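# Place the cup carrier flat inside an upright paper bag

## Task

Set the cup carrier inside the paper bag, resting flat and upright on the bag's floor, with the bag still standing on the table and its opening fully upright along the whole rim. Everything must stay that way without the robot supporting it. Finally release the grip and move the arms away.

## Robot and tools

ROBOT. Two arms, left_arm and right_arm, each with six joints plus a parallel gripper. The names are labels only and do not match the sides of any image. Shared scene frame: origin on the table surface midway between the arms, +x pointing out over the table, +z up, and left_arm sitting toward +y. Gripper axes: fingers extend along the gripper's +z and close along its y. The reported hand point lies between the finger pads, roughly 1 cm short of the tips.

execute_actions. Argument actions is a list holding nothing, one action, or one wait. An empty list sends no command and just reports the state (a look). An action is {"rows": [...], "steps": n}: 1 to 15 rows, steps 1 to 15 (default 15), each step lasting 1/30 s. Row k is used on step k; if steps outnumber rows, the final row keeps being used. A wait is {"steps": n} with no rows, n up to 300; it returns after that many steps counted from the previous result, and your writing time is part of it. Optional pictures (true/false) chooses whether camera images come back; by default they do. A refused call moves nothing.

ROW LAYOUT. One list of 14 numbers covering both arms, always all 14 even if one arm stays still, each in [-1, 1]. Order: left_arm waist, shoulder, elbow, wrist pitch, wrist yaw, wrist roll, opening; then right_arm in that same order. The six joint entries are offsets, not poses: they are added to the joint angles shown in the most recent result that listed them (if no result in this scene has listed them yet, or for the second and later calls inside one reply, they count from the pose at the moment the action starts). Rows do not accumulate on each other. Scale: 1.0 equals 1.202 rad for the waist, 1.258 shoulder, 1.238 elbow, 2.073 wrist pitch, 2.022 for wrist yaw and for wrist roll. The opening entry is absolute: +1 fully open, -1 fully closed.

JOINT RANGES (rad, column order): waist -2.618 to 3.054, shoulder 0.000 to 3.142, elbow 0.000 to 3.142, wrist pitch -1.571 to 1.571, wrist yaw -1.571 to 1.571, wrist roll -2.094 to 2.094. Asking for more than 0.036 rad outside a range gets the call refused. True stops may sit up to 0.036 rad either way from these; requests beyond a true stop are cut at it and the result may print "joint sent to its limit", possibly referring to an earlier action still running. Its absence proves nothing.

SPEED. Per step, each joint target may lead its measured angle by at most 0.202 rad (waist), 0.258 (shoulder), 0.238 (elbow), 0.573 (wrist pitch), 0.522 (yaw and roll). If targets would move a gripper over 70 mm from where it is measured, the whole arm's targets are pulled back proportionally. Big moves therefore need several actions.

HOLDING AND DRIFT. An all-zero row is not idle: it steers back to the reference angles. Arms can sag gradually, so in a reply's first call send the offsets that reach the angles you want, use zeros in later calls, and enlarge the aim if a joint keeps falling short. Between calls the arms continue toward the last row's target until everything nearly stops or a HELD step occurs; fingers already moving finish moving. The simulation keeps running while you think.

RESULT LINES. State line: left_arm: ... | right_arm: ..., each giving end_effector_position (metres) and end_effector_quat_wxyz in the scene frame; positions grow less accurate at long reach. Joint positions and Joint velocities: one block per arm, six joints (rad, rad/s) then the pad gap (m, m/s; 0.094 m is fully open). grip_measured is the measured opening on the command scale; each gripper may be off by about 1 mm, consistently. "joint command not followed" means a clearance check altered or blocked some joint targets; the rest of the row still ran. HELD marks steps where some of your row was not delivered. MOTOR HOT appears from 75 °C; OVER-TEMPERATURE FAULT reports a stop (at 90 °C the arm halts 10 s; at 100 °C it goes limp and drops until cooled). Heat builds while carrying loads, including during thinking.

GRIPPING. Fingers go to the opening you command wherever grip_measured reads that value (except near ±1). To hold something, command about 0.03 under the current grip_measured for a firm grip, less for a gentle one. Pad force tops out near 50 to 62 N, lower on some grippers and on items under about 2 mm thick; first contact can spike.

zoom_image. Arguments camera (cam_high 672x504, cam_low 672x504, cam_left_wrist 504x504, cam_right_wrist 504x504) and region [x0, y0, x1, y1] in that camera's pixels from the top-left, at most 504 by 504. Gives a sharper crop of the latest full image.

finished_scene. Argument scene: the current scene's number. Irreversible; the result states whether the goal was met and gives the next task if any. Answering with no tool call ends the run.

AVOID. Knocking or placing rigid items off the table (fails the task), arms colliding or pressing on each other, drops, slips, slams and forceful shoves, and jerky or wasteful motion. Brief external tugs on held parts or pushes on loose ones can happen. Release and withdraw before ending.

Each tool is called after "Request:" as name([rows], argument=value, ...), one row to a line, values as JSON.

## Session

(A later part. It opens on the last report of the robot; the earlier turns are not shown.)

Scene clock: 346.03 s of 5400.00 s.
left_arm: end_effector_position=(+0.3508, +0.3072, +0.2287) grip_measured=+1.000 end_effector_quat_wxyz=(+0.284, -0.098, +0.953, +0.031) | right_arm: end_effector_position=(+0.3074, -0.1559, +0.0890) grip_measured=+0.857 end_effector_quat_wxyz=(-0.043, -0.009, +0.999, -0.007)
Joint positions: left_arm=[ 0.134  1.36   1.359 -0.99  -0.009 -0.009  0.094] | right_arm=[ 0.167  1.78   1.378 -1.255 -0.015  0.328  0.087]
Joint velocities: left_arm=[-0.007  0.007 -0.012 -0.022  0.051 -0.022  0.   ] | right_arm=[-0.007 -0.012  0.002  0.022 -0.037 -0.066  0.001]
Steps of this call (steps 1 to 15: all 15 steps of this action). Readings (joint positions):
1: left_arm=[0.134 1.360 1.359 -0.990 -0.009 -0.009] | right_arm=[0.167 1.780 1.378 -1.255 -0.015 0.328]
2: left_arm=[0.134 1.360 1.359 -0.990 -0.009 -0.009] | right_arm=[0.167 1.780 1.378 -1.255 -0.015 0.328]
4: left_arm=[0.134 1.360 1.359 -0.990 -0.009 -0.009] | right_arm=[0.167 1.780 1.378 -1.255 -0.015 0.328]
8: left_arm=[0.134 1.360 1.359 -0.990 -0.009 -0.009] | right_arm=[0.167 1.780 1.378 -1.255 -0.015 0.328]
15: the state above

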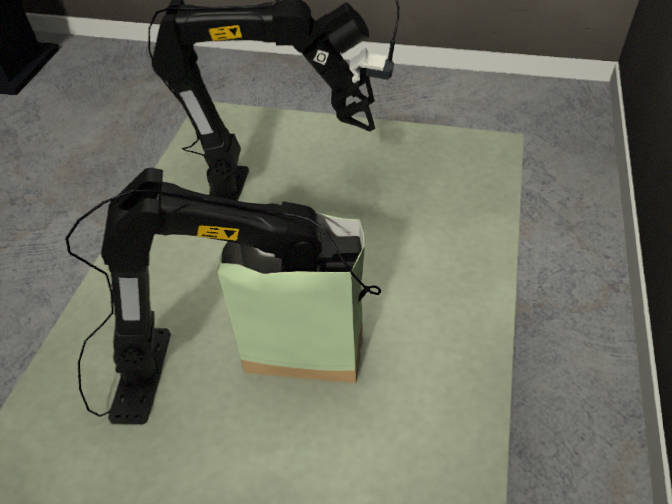

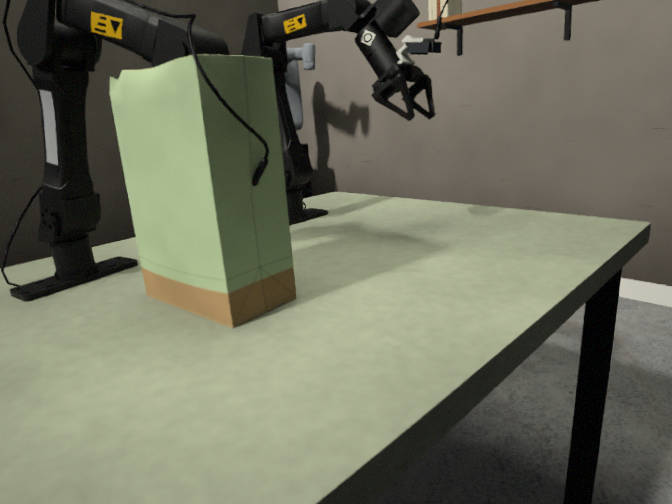

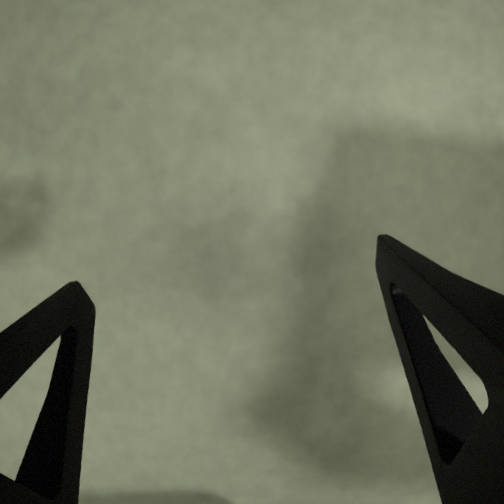

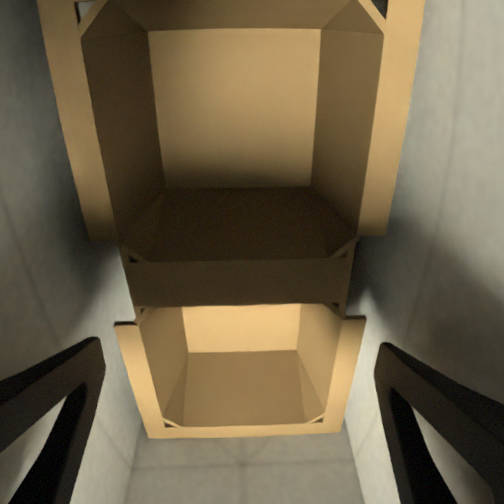

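Request:
execute_actions([
  {"rows":[[0,0,0,0,0,0,1,0,-0.01,0.04,-0.02,0,0,-0.5],[0,0,0,0,0,0,1,0,-0.02,0.07,-0.04,0,0,-0.5],[0,0,0,0,0,0,1,0,-0.03,0.1,-0.05,0,0,-0.5],[0,0,0,0,0,0,1,0,-0.04,0.13,-0.06,0,0,-0.5],[0,0,0,0,0,0,1,0,-0.04,0.16,-0.07,0,0,-0.5],[0,0,0,0,0,0,1,0,-0.04,0.19,-0.08,0,0,-0.5],[0,0,0,0,0,0,1,0,-0.04,0.22,-0.09,0,0,-0.5],[0,0,0,0,0,0,1,0,-0.04,0.25,-0.1,0,0,-0.5],[0,0,0,0,0,0,1,0,-0.04,0.28,-0.115,0,0,-0.5],[0,0,0,0,0,0,1,0,-0.04,0.31,-0.13,0,0,-0.5],[0,0,0,0,0,0,1,0,-0.04,0.33,-0.14,0,0,-0.5]],"steps":15},
], pictures=false)

Request:
execute_actions([
  {"rows":[[0,0,0,0,0,0,1,0,-0.02,0.04,0,0,0,-0.5],[0,0,0,0,0,0,1,0,-0.04,0.06,0,0,0,-0.5],[0,0,0,0,0,0,1,0,-0.06,0.08,0,0,0,-0.5],[0,0,0,0,0,0,1,0,-0.075,0.1,0,0,0,-0.5],[0,0,0,0,0,0,1,0,-0.085,0.13,0,0,0,-0.5],[0,0,0,0,0,0,1,0,-0.09,0.16,0,0,0,-0.5],[0,0,0,0,0,0,1,0,-0.1,0.19,0,0,0,-0.5],[0,0,0,0,0,0,1,0,-0.11,0.22,0,0,0,-0.5],[0,0,0,0,0,0,1,0,-0.12,0.25,0,0,0,-0.5],[0,0,0,0,0,0,1,0,-0.13,0.28,0,0,0,-0.5]],"steps":15},
])

Scene clock: 365.43 s of 5400.00 s.
left_arm: end_effector_position=(+0.3508, +0.3072, +0.2287) grip_measured=+1.000 end_effector_quat_wxyz=(+0.284, -0.098, +0.953, +0.031) | right_arm: end_effector_position=(+0.3397, -0.1442, +0.2016) grip_measured=-0.497 end_effector_quat_wxyz=(+0.057, -0.010, +0.998, +0.028)
Joint positions: left_arm=[ 0.134  1.36   1.359 -0.99  -0.009 -0.009  0.094] | right_arm=[ 0.167  1.734  1.77  -1.48  -0.015  0.328  0.024]
Joint velocities: left_arm=[-0.007 -0.012 -0.012 -0.037 -0.037 -0.007  0.   ] | right_arm=[-0.002 -0.066  0.027 -0.315  0.007 -0.022  0.001]
Steps of this call (steps 1 to 15: the robot went on to your last target; steps 16 to 90: nothing new was sent; then 15.90 s passed at rest; steps 91 to 105: all 15 steps of this action). Readings (joint positions):
91: left_arm=[0.134 1.360 1.359 -0.990 -0.009 -0.009] | right_arm=[0.167 1.780 1.381 -1.259 -0.015 0.328]
92: left_arm=[0.134 1.360 1.359 -0.990 -0.009 -0.009] | right_arm=[0.167 1.780 1.391 -1.271 -0.015 0.328]
94: left_arm=[0.134 1.360 1.359 -0.990 -0.009 -0.009] | right_arm=[0.167 1.779 1.438 -1.309 -0.015 0.328]
98: left_arm=[0.134 1.360 1.359 -0.990 -0.009 -0.009] | right_arm=[0.167 1.764 1.594 -1.373 -0.015 0.328]
105: the state above

Scene clock: 365.93 s of 5400.00 s.
left_arm: end_effector_position=(+0.3508, +0.3072, +0.2287) grip_measured=+1.000 end_effector_quat_wxyz=(+0.284, -0.098, +0.953, +0.031) | right_arm: end_effector_position=(+0.3454, -0.1422, +0.3671) grip_measured=-0.497 end_effector_quat_wxyz=(+0.303, -0.012, +0.946, +0.114)
Joint positions: left_arm=[ 0.134  1.36   1.359 -0.99  -0.009 -0.009  0.094] | right_arm=[ 0.167  1.552  2.112 -1.472 -0.015  0.328  0.024]
Joint velocities: left_arm=[ 0.012  0.002 -0.012 -0.007 -0.007  0.022  0.   ] | right_arm=[-0.007 -0.125  0.076  0.007 -0.037  0.007  0.001]
Steps of this call (steps 1 to 15: all 15 steps of this action). Readings (joint positions):
1: left_arm=[0.134 1.360 1.359 -0.990 -0.009 -0.009] | right_arm=[0.167 1.732 1.773 -1.486 -0.015 0.328]
2: left_arm=[0.134 1.360 1.359 -0.990 -0.009 -0.009] | right_arm=[0.167 1.731 1.781 -1.486 -0.015 0.328]
4: left_arm=[0.134 1.360 1.359 -0.990 -0.009 -0.009] | right_arm=[0.167 1.720 1.810 -1.486 -0.015 0.328]
8: left_arm=[0.134 1.360 1.359 -0.990 -0.009 -0.009] | right_arm=[0.167 1.664 1.941 -1.486 -0.015 0.328]
15: the state above

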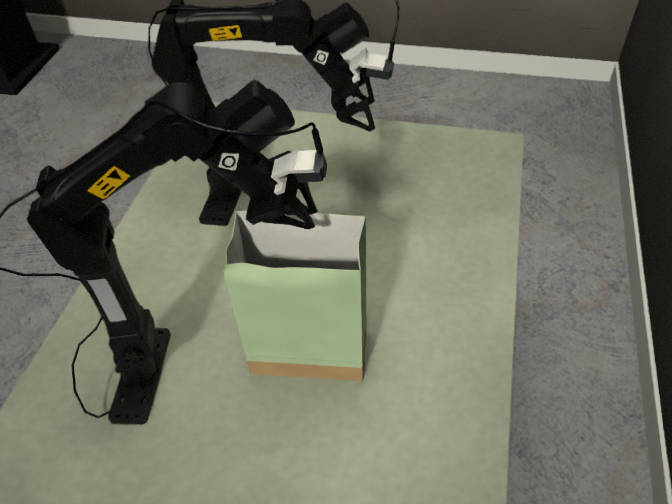

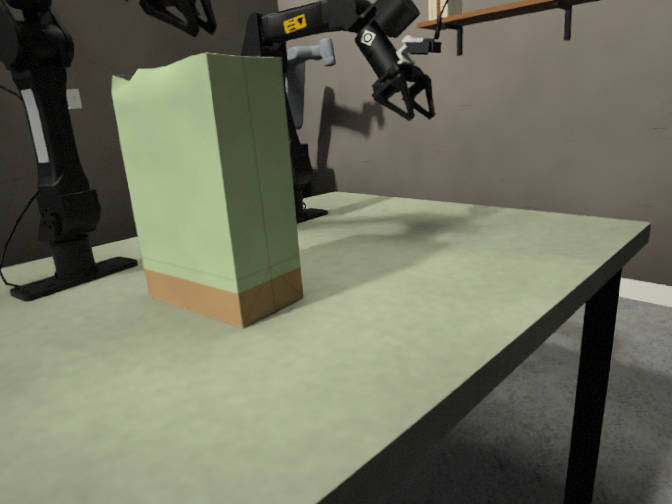

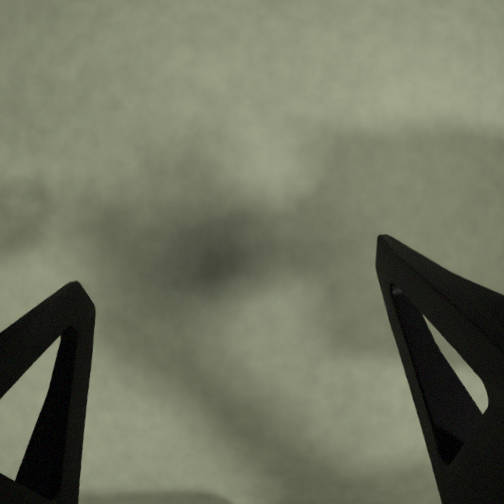

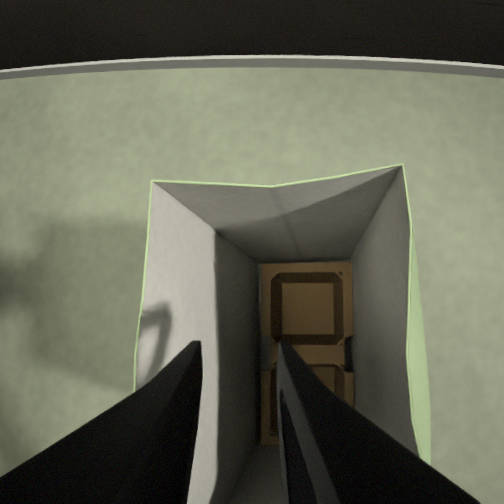

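Request:
execute_actions([
  {"rows":[[0,0,0,0,0,0,1,0,-0.25,0.1,0,0,0,-0.5]],"steps":15},
], pictures=false)

Request:
execute_actions([
  {"rows":[[0,0,0,0,0,0,1,-0.6,0,0,0,0,0,-0.5]],"steps":15},
])

Request:
zoom_image(camera="cam_high", region=[200,190,400,400])

Request:
zoom_image(camera="cam_low", region=[90,30,310,180])

Scene clock: 374.30 s of 5400.00 s.
left_arm: end_effector_position=(+0.3508, +0.3072, +0.2287) grip_measured=+1.000 end_effector_quat_wxyz=(+0.284, -0.098, +0.953, +0.031) | right_arm: end_effector_position=(+0.2337, -0.1826, +0.5022) grip_measured=-0.497 end_effector_quat_wxyz=(+0.506, -0.012, +0.842, +0.184)
Joint positions: left_arm=[ 0.134  1.36   1.359 -0.99  -0.009 -0.009  0.094] | right_arm=[ 0.167  1.204  2.241 -1.47  -0.015  0.328  0.024]
Joint velocities: left_arm=[ 0.007  0.007 -0.002  0.022  0.037 -0.022  0.   ] | right_arm=[-0.022 -0.002  0.012 -0.007  0.066  0.037 -0.001]
Steps of this call (steps 1 to 15: the robot went on to your last target; steps 16 to 90: nothing new was sent; then 4.87 s passed at rest; steps 91 to 105: all 15 steps of this action). Readings (joint positions):
91: left_arm=[0.134 1.360 1.359 -0.990 -0.009 -0.009] | right_arm=[0.167 1.553 2.114 -1.471 -0.015 0.328]
92: left_arm=[0.134 1.360 1.359 -0.990 -0.009 -0.009] | right_arm=[0.167 1.540 2.114 -1.471 -0.015 0.328]
94: left_arm=[0.134 1.360 1.359 -0.990 -0.009 -0.009] | right_arm=[0.167 1.488 2.119 -1.471 -0.015 0.328]
98: left_arm=[0.134 1.360 1.359 -0.990 -0.009 -0.009] | right_arm=[0.167 1.351 2.164 -1.471 -0.015 0.328]
105: the state above

Scene clock: 374.80 s of 5400.00 s.
left_arm: end_effector_position=(+0.3508, +0.3072, +0.2287) grip_measured=+1.000 end_effector_quat_wxyz=(+0.284, -0.098, +0.953, +0.031) | right_arm: end_effector_position=(+0.2361, -0.3391, +0.5015) grip_measured=-0.497 end_effector_quat_wxyz=(+0.537, +0.282, +0.795, -0.004)
Joint positions: left_arm=[ 0.134  1.36   1.359 -0.99  -0.009 -0.009  0.094] | right_arm=[-0.542  1.207  2.241 -1.47  -0.012  0.328  0.024]
Joint velocities: left_arm=[ 0.002 -0.017  0.017  0.022 -0.022 -0.007  0.   ] | right_arm=[-0.037  0.007 -0.012 -0.051  0.037 -0.022 -0.   ]
Steps of this call (steps 1 to 15: all 15 steps of this action). Readings (joint positions):
1: left_arm=[0.134 1.360 1.359 -0.990 -0.009 -0.009] | right_arm=[0.124 1.204 2.241 -1.470 -0.029 0.328]
2: left_arm=[0.134 1.360 1.359 -0.990 -0.009 -0.009] | right_arm=[0.047 1.206 2.241 -1.470 -0.028 0.328]
4: left_arm=[0.134 1.360 1.359 -0.990 -0.009 -0.009] | right_arm=[-0.102 1.207 2.241 -1.470 -0.025 0.328]
8: left_arm=[0.134 1.360 1.359 -0.990 -0.009 -0.009] | right_arm=[-0.401 1.207 2.241 -1.470 -0.020 0.328]
15: the state above

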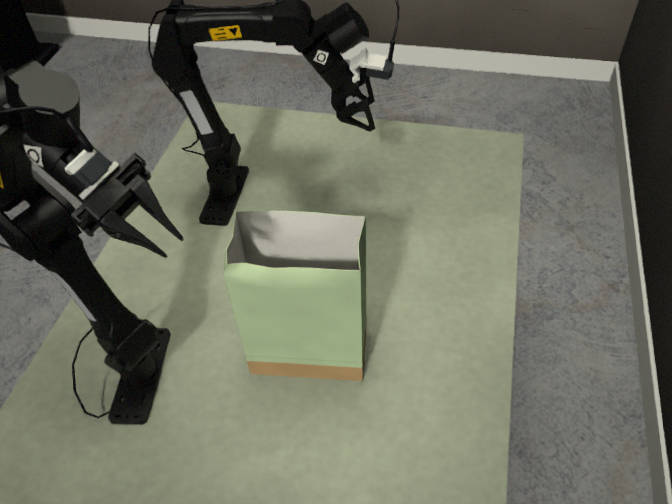

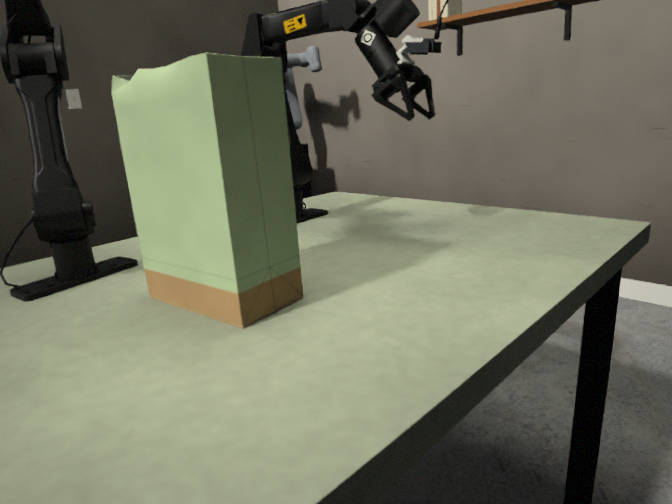

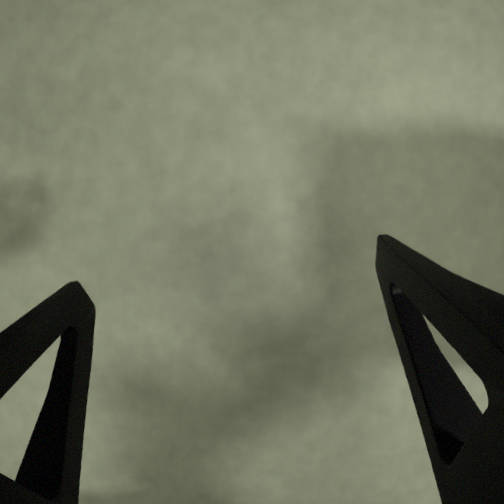

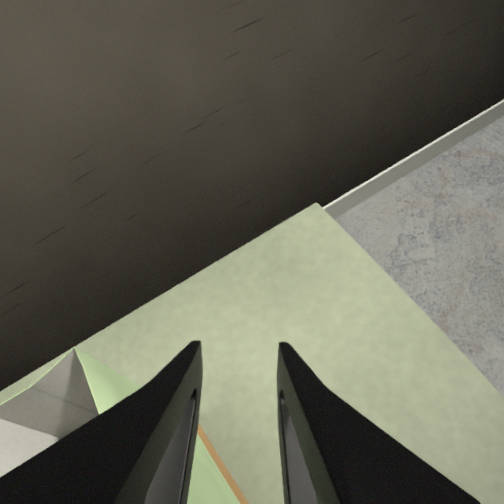

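Region (200, 190, 400, 400) of cam_high's 672x504 image, scaled by 2.400, with more detail than that image has; it fills the left 480 columns of this view, and the rest is white.

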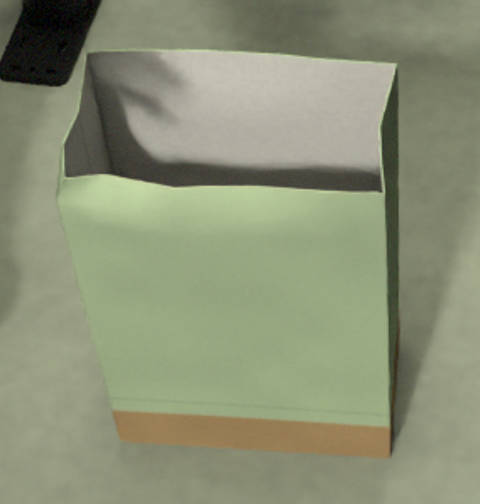

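Region (90, 30, 310, 180) of cam_low's 672x504 image, scaled by 2.291, with more detail than that image has; it fills the top 344 rows of this view, and the rest is white.

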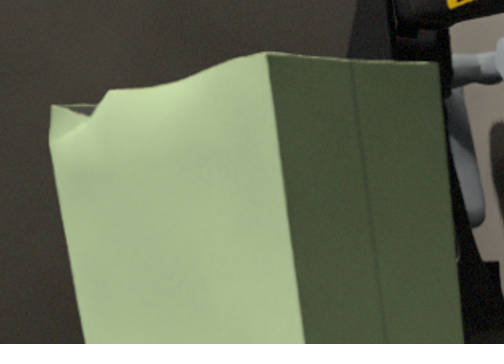

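Request:
execute_actions([
  {"rows":[[0,0,0,0,0,0,1,0.59,0.03,-0.1,-0.035,0,0,-1]],"steps":15},
], pictures=false)

Request:
execute_actions([
  {"rows":[[0,0,0,0,0,0,1,0,0.1,-0.2,0,0,0,-1]],"steps":15},
], pictures=false)

Request:
execute_actions([
  {"rows":[[0,0,0,0,0,0,1,0,0,-0.06,0,0,0,-1],[0,0,0,0,0,0,1,0,0,-0.1,0,0,0,-1],[0,0,0,0,0,0,1,0,0,-0.14,0,0,0,-1],[0,0,0,0,0,0,1,0,0,-0.18,0,0,0,-1]],"steps":15},
])

Request:
zoom_image(camera="cam_high", region=[190,130,390,310])

Scene clock: 391.40 s of 5400.00 s.
left_arm: end_effector_position=(+0.3508, +0.3072, +0.2287) grip_measured=+1.000 end_effector_quat_wxyz=(+0.284, -0.098, +0.953, +0.031) | right_arm: end_effector_position=(+0.2584, -0.1761, +0.4426) grip_measured=-0.997 end_effector_quat_wxyz=(+0.414, -0.007, +0.898, +0.151)
Joint positions: left_arm=[ 0.134  1.36   1.359 -0.99  -0.009 -0.009  0.094] | right_arm=[ 0.156  1.258  2.119 -1.52  -0.017  0.328  0.   ]
Joint velocities: left_arm=[ 0.002 -0.007  0.012  0.007  0.007 -0.066  0.   ] | right_arm=[ 0.002  0.002 -0.002  0.007 -0.022  0.037  0.   ]
Steps of this call (steps 1 to 15: the robot went on to your last target; steps 16 to 90: nothing new was sent; then 13.10 s passed at rest; steps 91 to 105: all 15 steps of this action). Readings (joint positions):
91: left_arm=[0.134 1.360 1.359 -0.990 -0.009 -0.009] | right_arm=[-0.500 1.207 2.225 -1.468 0.003 0.328]
92: left_arm=[0.134 1.360 1.359 -0.990 -0.009 -0.009] | right_arm=[-0.423 1.205 2.202 -1.475 0.002 0.328]
94: left_arm=[0.134 1.360 1.359 -0.990 -0.009 -0.009] | right_arm=[-0.276 1.217 2.157 -1.492 -0.000 0.328]
98: left_arm=[0.134 1.360 1.359 -0.990 -0.009 -0.009] | right_arm=[0.019 1.255 2.121 -1.510 -0.004 0.328]
105: the state above

Scene clock: 391.90 s of 5400.00 s.
left_arm: end_effector_position=(+0.3508, +0.3072, +0.2287) grip_measured=+1.000 end_effector_quat_wxyz=(+0.284, -0.098, +0.953, +0.031) | right_arm: end_effector_position=(+0.2996, -0.1617, +0.3237) grip_measured=-0.997 end_effector_quat_wxyz=(+0.238, -0.006, +0.967, +0.091)
Joint positions: left_arm=[ 0.134  1.36   1.359 -0.99  -0.009 -0.009  0.094] | right_arm=[ 0.156  1.407  1.859 -1.509 -0.017  0.328  0.   ]
Joint velocities: left_arm=[-0.002  0.002  0.007 -0.037  0.007 -0.051  0.   ] | right_arm=[ 0.032 -0.085 -0.002 -0.051 -0.051 -0.022 -0.   ]
Steps of this call (steps 1 to 15: all 15 steps of this action). Readings (joint positions):
1: left_arm=[0.134 1.360 1.359 -0.990 -0.009 -0.009] | right_arm=[0.156 1.260 2.099 -1.511 -0.017 0.328]
2: left_arm=[0.134 1.360 1.359 -0.990 -0.009 -0.009] | right_arm=[0.156 1.260 2.067 -1.509 -0.017 0.328]
4: left_arm=[0.134 1.360 1.359 -0.990 -0.009 -0.009] | right_arm=[0.156 1.287 1.989 -1.509 -0.017 0.328]
8: left_arm=[0.134 1.360 1.359 -0.990 -0.009 -0.009] | right_arm=[0.156 1.392 1.880 -1.509 -0.017 0.328]
15: the state above

Scene clock: 392.40 s of 5400.00 s.
left_arm: end_effector_position=(+0.3508, +0.3072, +0.2287) grip_measured=+1.000 end_effector_quat_wxyz=(+0.284, -0.098, +0.953, +0.031) | right_arm: end_effector_position=(+0.2827, -0.1676, +0.2517) grip_measured=-0.997 end_effector_quat_wxyz=(+0.129, -0.005, +0.990, +0.053)
Joint positions: left_arm=[ 0.134  1.36   1.359 -0.99  -0.009 -0.009  0.094] | right_arm=[ 0.156  1.419  1.634 -1.506 -0.017  0.328  0.   ]
Joint velocities: left_arm=[ 0.002 -0.007  0.012  0.022 -0.007 -0.007  0.   ] | right_arm=[-0.002  0.007 -0.012  0.037 -0.022  0.066  0.   ]
Steps of this call (steps 1 to 15: all 15 steps of this action). Readings (joint positions):
1: left_arm=[0.134 1.360 1.359 -0.990 -0.009 -0.009] | right_arm=[0.156 1.404 1.852 -1.507 -0.017 0.328]
2: left_arm=[0.134 1.360 1.359 -0.990 -0.009 -0.009] | right_arm=[0.156 1.400 1.831 -1.502 -0.017 0.328]
4: left_arm=[0.134 1.360 1.359 -0.990 -0.009 -0.009] | right_arm=[0.156 1.397 1.753 -1.499 -0.017 0.328]
8: left_arm=[0.134 1.360 1.359 -0.990 -0.009 -0.009] | right_arm=[0.156 1.417 1.639 -1.506 -0.017 0.328]
15: the state above

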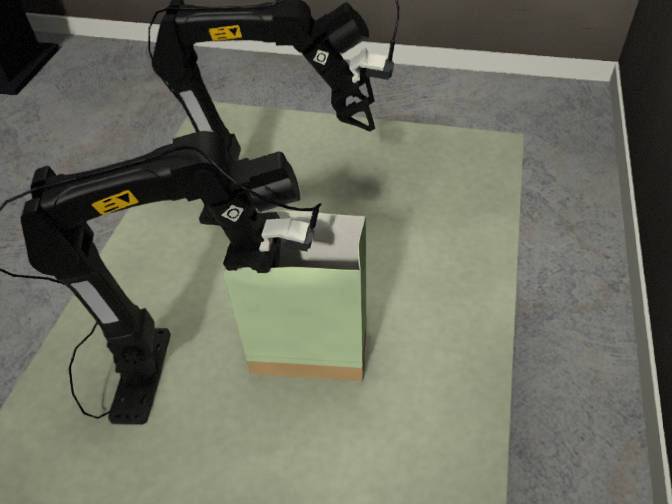

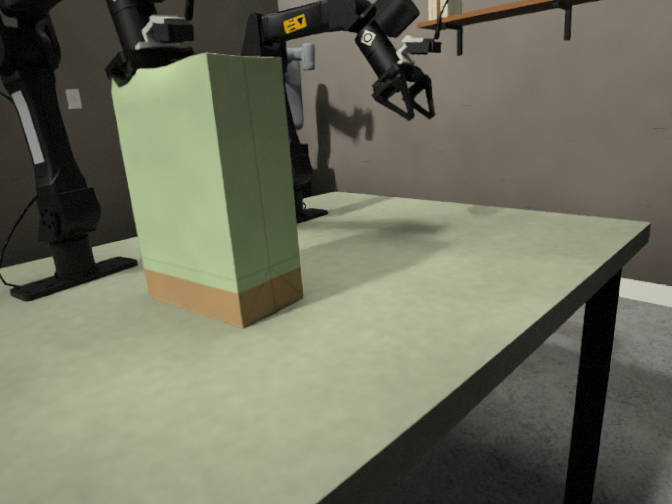

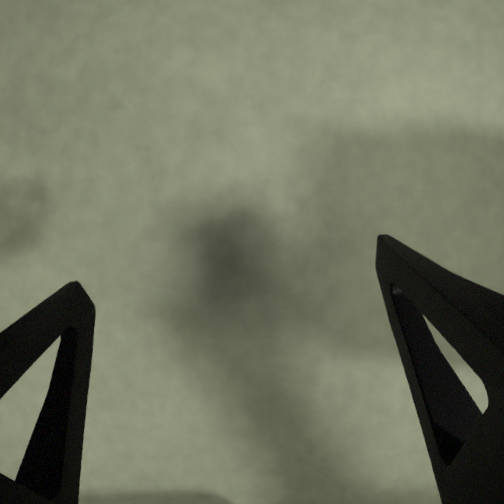

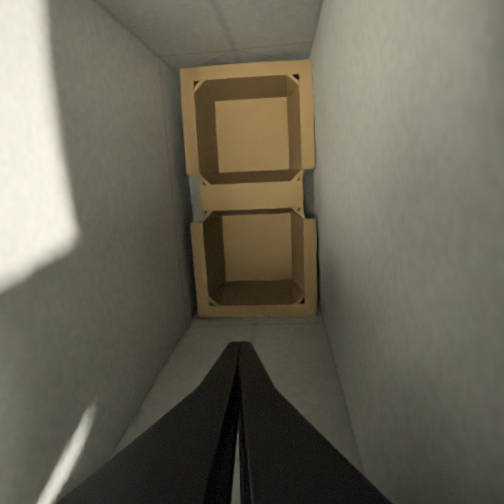

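Region (190, 130, 390, 310) of cam_high's 672x504 image, scaled by 2.520, with more detail than that image has; it fills the top 454 rows of this view, and the rest is white.

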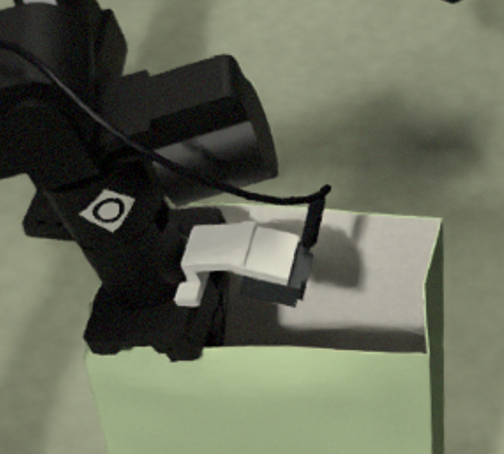

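Request:
execute_actions([
  {"rows":[[0,0,0,0,0,0,1,0,-0.03,0.02,0,0,0,-0.6],[0,0,0,0,0,0,1,0,-0.03,0.02,0,0,0,-0.3],[0,0,0,0,0,0,1,-0.02,-0.03,0.02,0,0,0,0],[0,0,0,0,0,0,1,-0.02,-0.03,0.02,0,0,0,0.4],[0,0,0,0,0,0,1,-0.02,-0.03,0.02,0,0,0,0.9]],"steps":15},
], pictures=false)

Request:
execute_actions([
  {"rows":[[0,0,0,0,0,0,1,0,0,0.02,0,0,0,0.9],[0,0,0,0,0,0,1,0,0,0.04,0,0,0,0.9],[0,0,0,0,0,0,1,0,0,0.06,0,0,0,0.9],[0,0,0,0,0,0,1,0,0,0.08,0,0,0,0.9]],"steps":15},
])

Scene clock: 402.57 s of 5400.00 s.
left_arm: end_effector_position=(+0.3508, +0.3072, +0.2287) grip_measured=+1.000 end_effector_quat_wxyz=(+0.284, -0.098, +0.953, +0.031) | right_arm: end_effector_position=(+0.2819, -0.1718, +0.2557) grip_measured=+0.897 end_effector_quat_wxyz=(+0.137, +0.002, +0.989, +0.055)
Joint positions: left_arm=[ 0.134  1.36   1.359 -0.99  -0.009 -0.009  0.094] | right_arm=[ 0.142  1.403  1.634 -1.506 -0.017  0.328  0.089]
Joint velocities: left_arm=[-0.002 -0.027 -0.007  0.051  0.022  0.051  0.   ] | right_arm=[ 0.022  0.007 -0.007 -0.051 -0.037  0.066 -0.001]
Steps of this call (steps 1 to 15: the robot went on to your last target; steps 16 to 90: nothing new was sent; then 6.67 s passed at rest; steps 91 to 105: all 15 steps of this action). Readings (joint positions):
91: left_arm=[0.134 1.360 1.359 -0.990 -0.009 -0.009] | right_arm=[0.156 1.418 1.634 -1.506 -0.017 0.328]
92: left_arm=[0.134 1.360 1.359 -0.990 -0.009 -0.009] | right_arm=[0.156 1.416 1.634 -1.506 -0.017 0.328]
94: left_arm=[0.134 1.360 1.359 -0.990 -0.009 -0.009] | right_arm=[0.151 1.410 1.634 -1.506 -0.017 0.328]
98: left_arm=[0.134 1.360 1.359 -0.990 -0.009 -0.009] | right_arm=[0.142 1.403 1.634 -1.506 -0.017 0.328]
105: the state above

Scene clock: 403.07 s of 5400.00 s.
left_arm: end_effector_position=(+0.3508, +0.3072, +0.2287) grip_measured=+1.000 end_effector_quat_wxyz=(+0.284, -0.098, +0.953, +0.031) | right_arm: end_effector_position=(+0.2900, -0.1691, +0.2786) grip_measured=+0.897 end_effector_quat_wxyz=(+0.172, +0.001, +0.983, +0.067)
Joint positions: left_arm=[ 0.134  1.36   1.359 -0.99  -0.009 -0.009  0.094] | right_arm=[ 0.142  1.403  1.71  -1.506 -0.017  0.328  0.089]
Joint velocities: left_arm=[-0.007  0.012  0.012  0.051 -0.007 -0.022  0.   ] | right_arm=[-0.002 -0.007 -0.007 -0.037  0.066 -0.007 -0.001]
Steps of this call (steps 1 to 15: all 15 steps of this action). Readings (joint positions):
1: left_arm=[0.134 1.360 1.359 -0.990 -0.009 -0.009] | right_arm=[0.142 1.403 1.634 -1.506 -0.017 0.328]
2: left_arm=[0.134 1.360 1.359 -0.990 -0.009 -0.009] | right_arm=[0.142 1.403 1.637 -1.506 -0.017 0.328]
4: left_arm=[0.134 1.360 1.359 -0.990 -0.009 -0.009] | right_arm=[0.142 1.403 1.658 -1.507 -0.017 0.328]
8: left_arm=[0.134 1.360 1.359 -0.990 -0.009 -0.009] | right_arm=[0.142 1.403 1.709 -1.506 -0.017 0.328]
15: the state above

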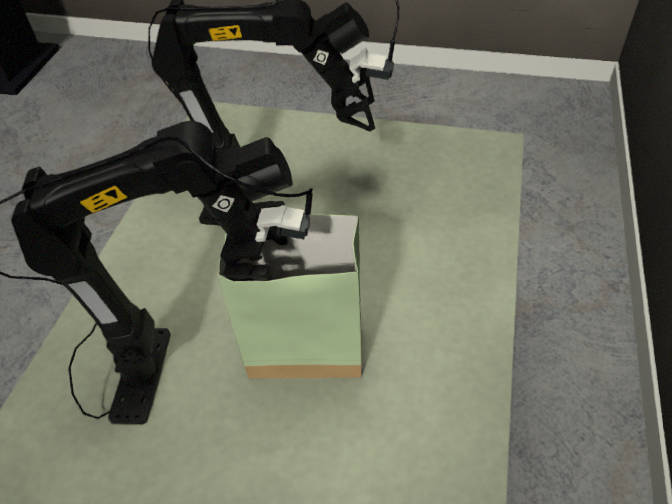

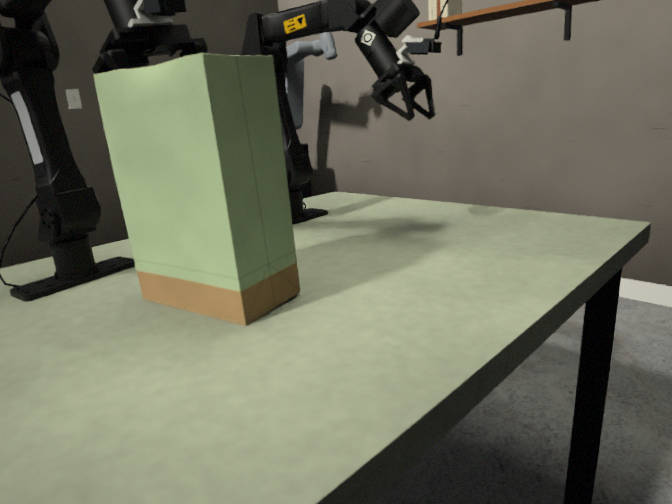

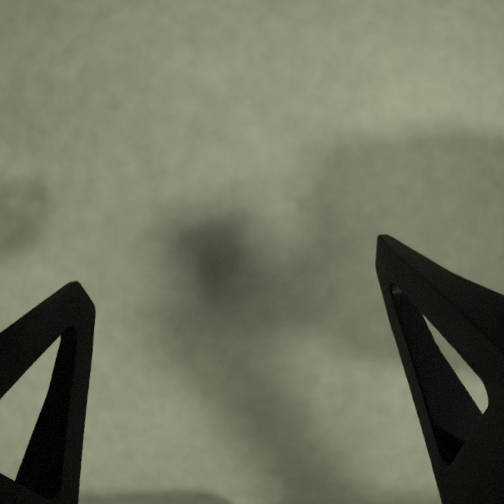

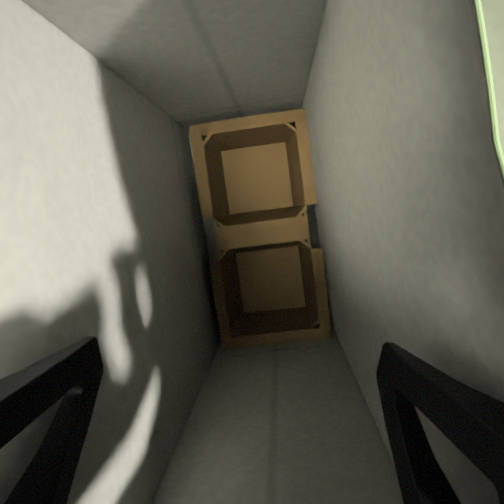

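Rim straightened. Lift out.

Request:
execute_actions([
  {"rows":[[0,0,0,0,0,0,1,0,0,0.03,0,0,0,0.6],[0,0,0,0,0,0,1,0,0,0.06,0,0,0,0.3],[0,0,0,0,0,0,1,0,-0.02,0.09,0,0,0,0],[0,0,0,0,0,0,1,0,-0.03,0.12,0,0,0,0],[0,0,0,0,0,0,1,0,-0.04,0.16,0,0,0,0],[0,0,0,0,0,0,1,0,-0.06,0.2,0,0,0,0],[0,0,0,0,0,0,1,0,-0.08,0.25,0,0,0,0],[0,0,0,0,0,0,1,0,-0.12,0.32,0,0,0,0]],"steps":15},
], pictures=false)

Request:
execute_actions([
  {"rows":[[0,0,0,0,0,0,1,-0.7,-0.1,0,0,0,0,0]],"steps":15},
])

Scene clock: 411.70 s of 5400.00 s.
left_arm: end_effector_position=(+0.3508, +0.3072, +0.2287) grip_measured=+1.000 end_effector_quat_wxyz=(+0.284, -0.098, +0.953, +0.031) | right_arm: end_effector_position=(+0.2564, -0.1803, +0.4487) grip_measured=+0.003 end_effector_quat_wxyz=(+0.430, -0.001, +0.890, +0.153)
Joint positions: left_arm=[ 0.134  1.36   1.359 -0.99  -0.009 -0.009  0.094] | right_arm=[ 0.142  1.233  2.104 -1.494 -0.017  0.328  0.047]
Joint velocities: left_arm=[-0.007 -0.007  0.007 -0.066  0.007  0.007  0.   ] | right_arm=[-0.007 -0.286  0.139 -0.066 -0.007 -0.022 -0.001]
Steps of this call (steps 1 to 15: the robot went on to your last target; steps 16 to 90: nothing new was sent; then 5.13 s passed at rest; steps 91 to 105: all 15 steps of this action). Readings (joint positions):
91: left_arm=[0.134 1.360 1.359 -0.990 -0.009 -0.009] | right_arm=[0.142 1.403 1.710 -1.506 -0.017 0.328]
92: left_arm=[0.134 1.360 1.359 -0.990 -0.009 -0.009] | right_arm=[0.142 1.404 1.717 -1.508 -0.017 0.328]
94: left_arm=[0.134 1.360 1.359 -0.990 -0.009 -0.009] | right_arm=[0.142 1.404 1.758 -1.510 -0.017 0.328]
98: left_arm=[0.134 1.360 1.359 -0.990 -0.009 -0.009] | right_arm=[0.142 1.378 1.925 -1.506 -0.017 0.328]
105: the state above

Scene clock: 412.20 s of 5400.00 s.
left_arm: end_effector_position=(+0.3508, +0.3072, +0.2287) grip_measured=+1.000 end_effector_quat_wxyz=(+0.284, -0.098, +0.953, +0.031) | right_arm: end_effector_position=(+0.2032, -0.3573, +0.4748) grip_measured=+0.003 end_effector_quat_wxyz=(+0.511, +0.344, +0.786, -0.040)
Joint positions: left_arm=[ 0.134  1.36   1.359 -0.99  -0.009 -0.009  0.094] | right_arm=[-0.685  1.104  2.1   -1.49  -0.013  0.328  0.047]
Joint velocities: left_arm=[-0.012 -0.002 -0.012 -0.051 -0.037  0.022  0.   ] | right_arm=[-0.061 -0.002 -0.002  0.007  0.022 -0.022 -0.001]
Steps of this call (steps 1 to 15: all 15 steps of this action). Readings (joint positions):
1: left_arm=[0.134 1.360 1.359 -0.990 -0.009 -0.009] | right_arm=[0.102 1.212 2.103 -1.491 -0.034 0.328]
2: left_arm=[0.134 1.360 1.359 -0.990 -0.009 -0.009] | right_arm=[0.026 1.195 2.100 -1.491 -0.032 0.328]
4: left_arm=[0.134 1.360 1.359 -0.990 -0.009 -0.009] | right_arm=[-0.126 1.154 2.100 -1.490 -0.025 0.328]
8: left_arm=[0.134 1.360 1.359 -0.990 -0.009 -0.009] | right_arm=[-0.426 1.104 2.100 -1.490 -0.019 0.328]
15: the state above

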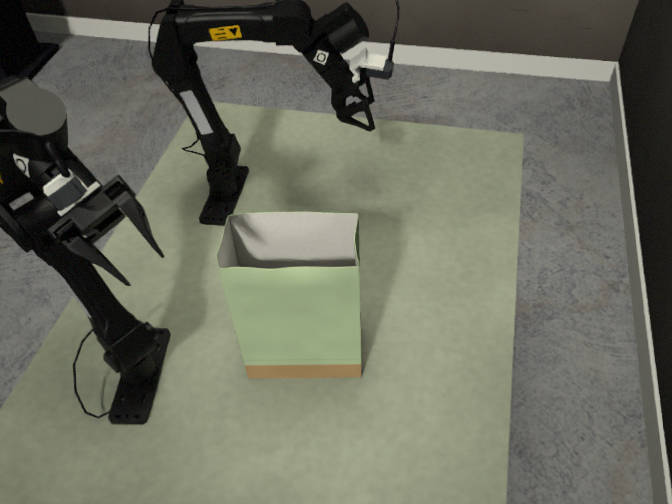

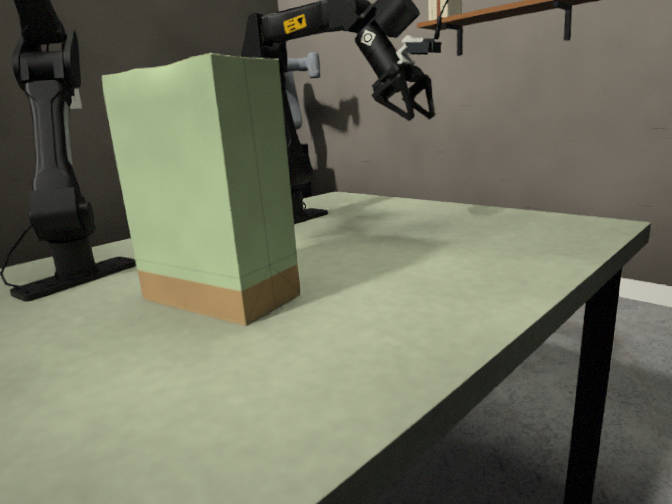

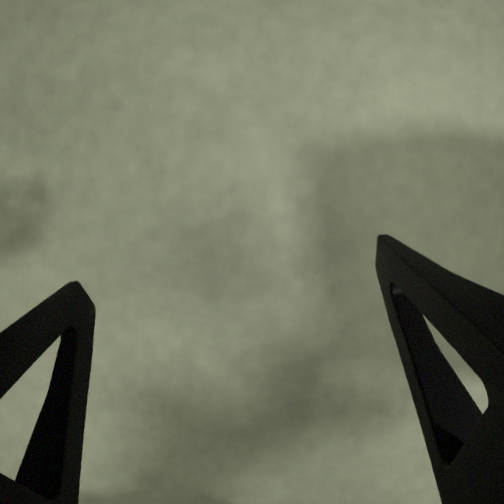

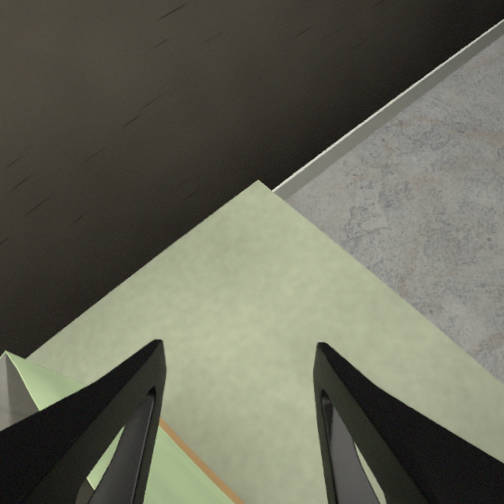

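Request:
finished_scene(scene=1)

The scene is finished: the task was done.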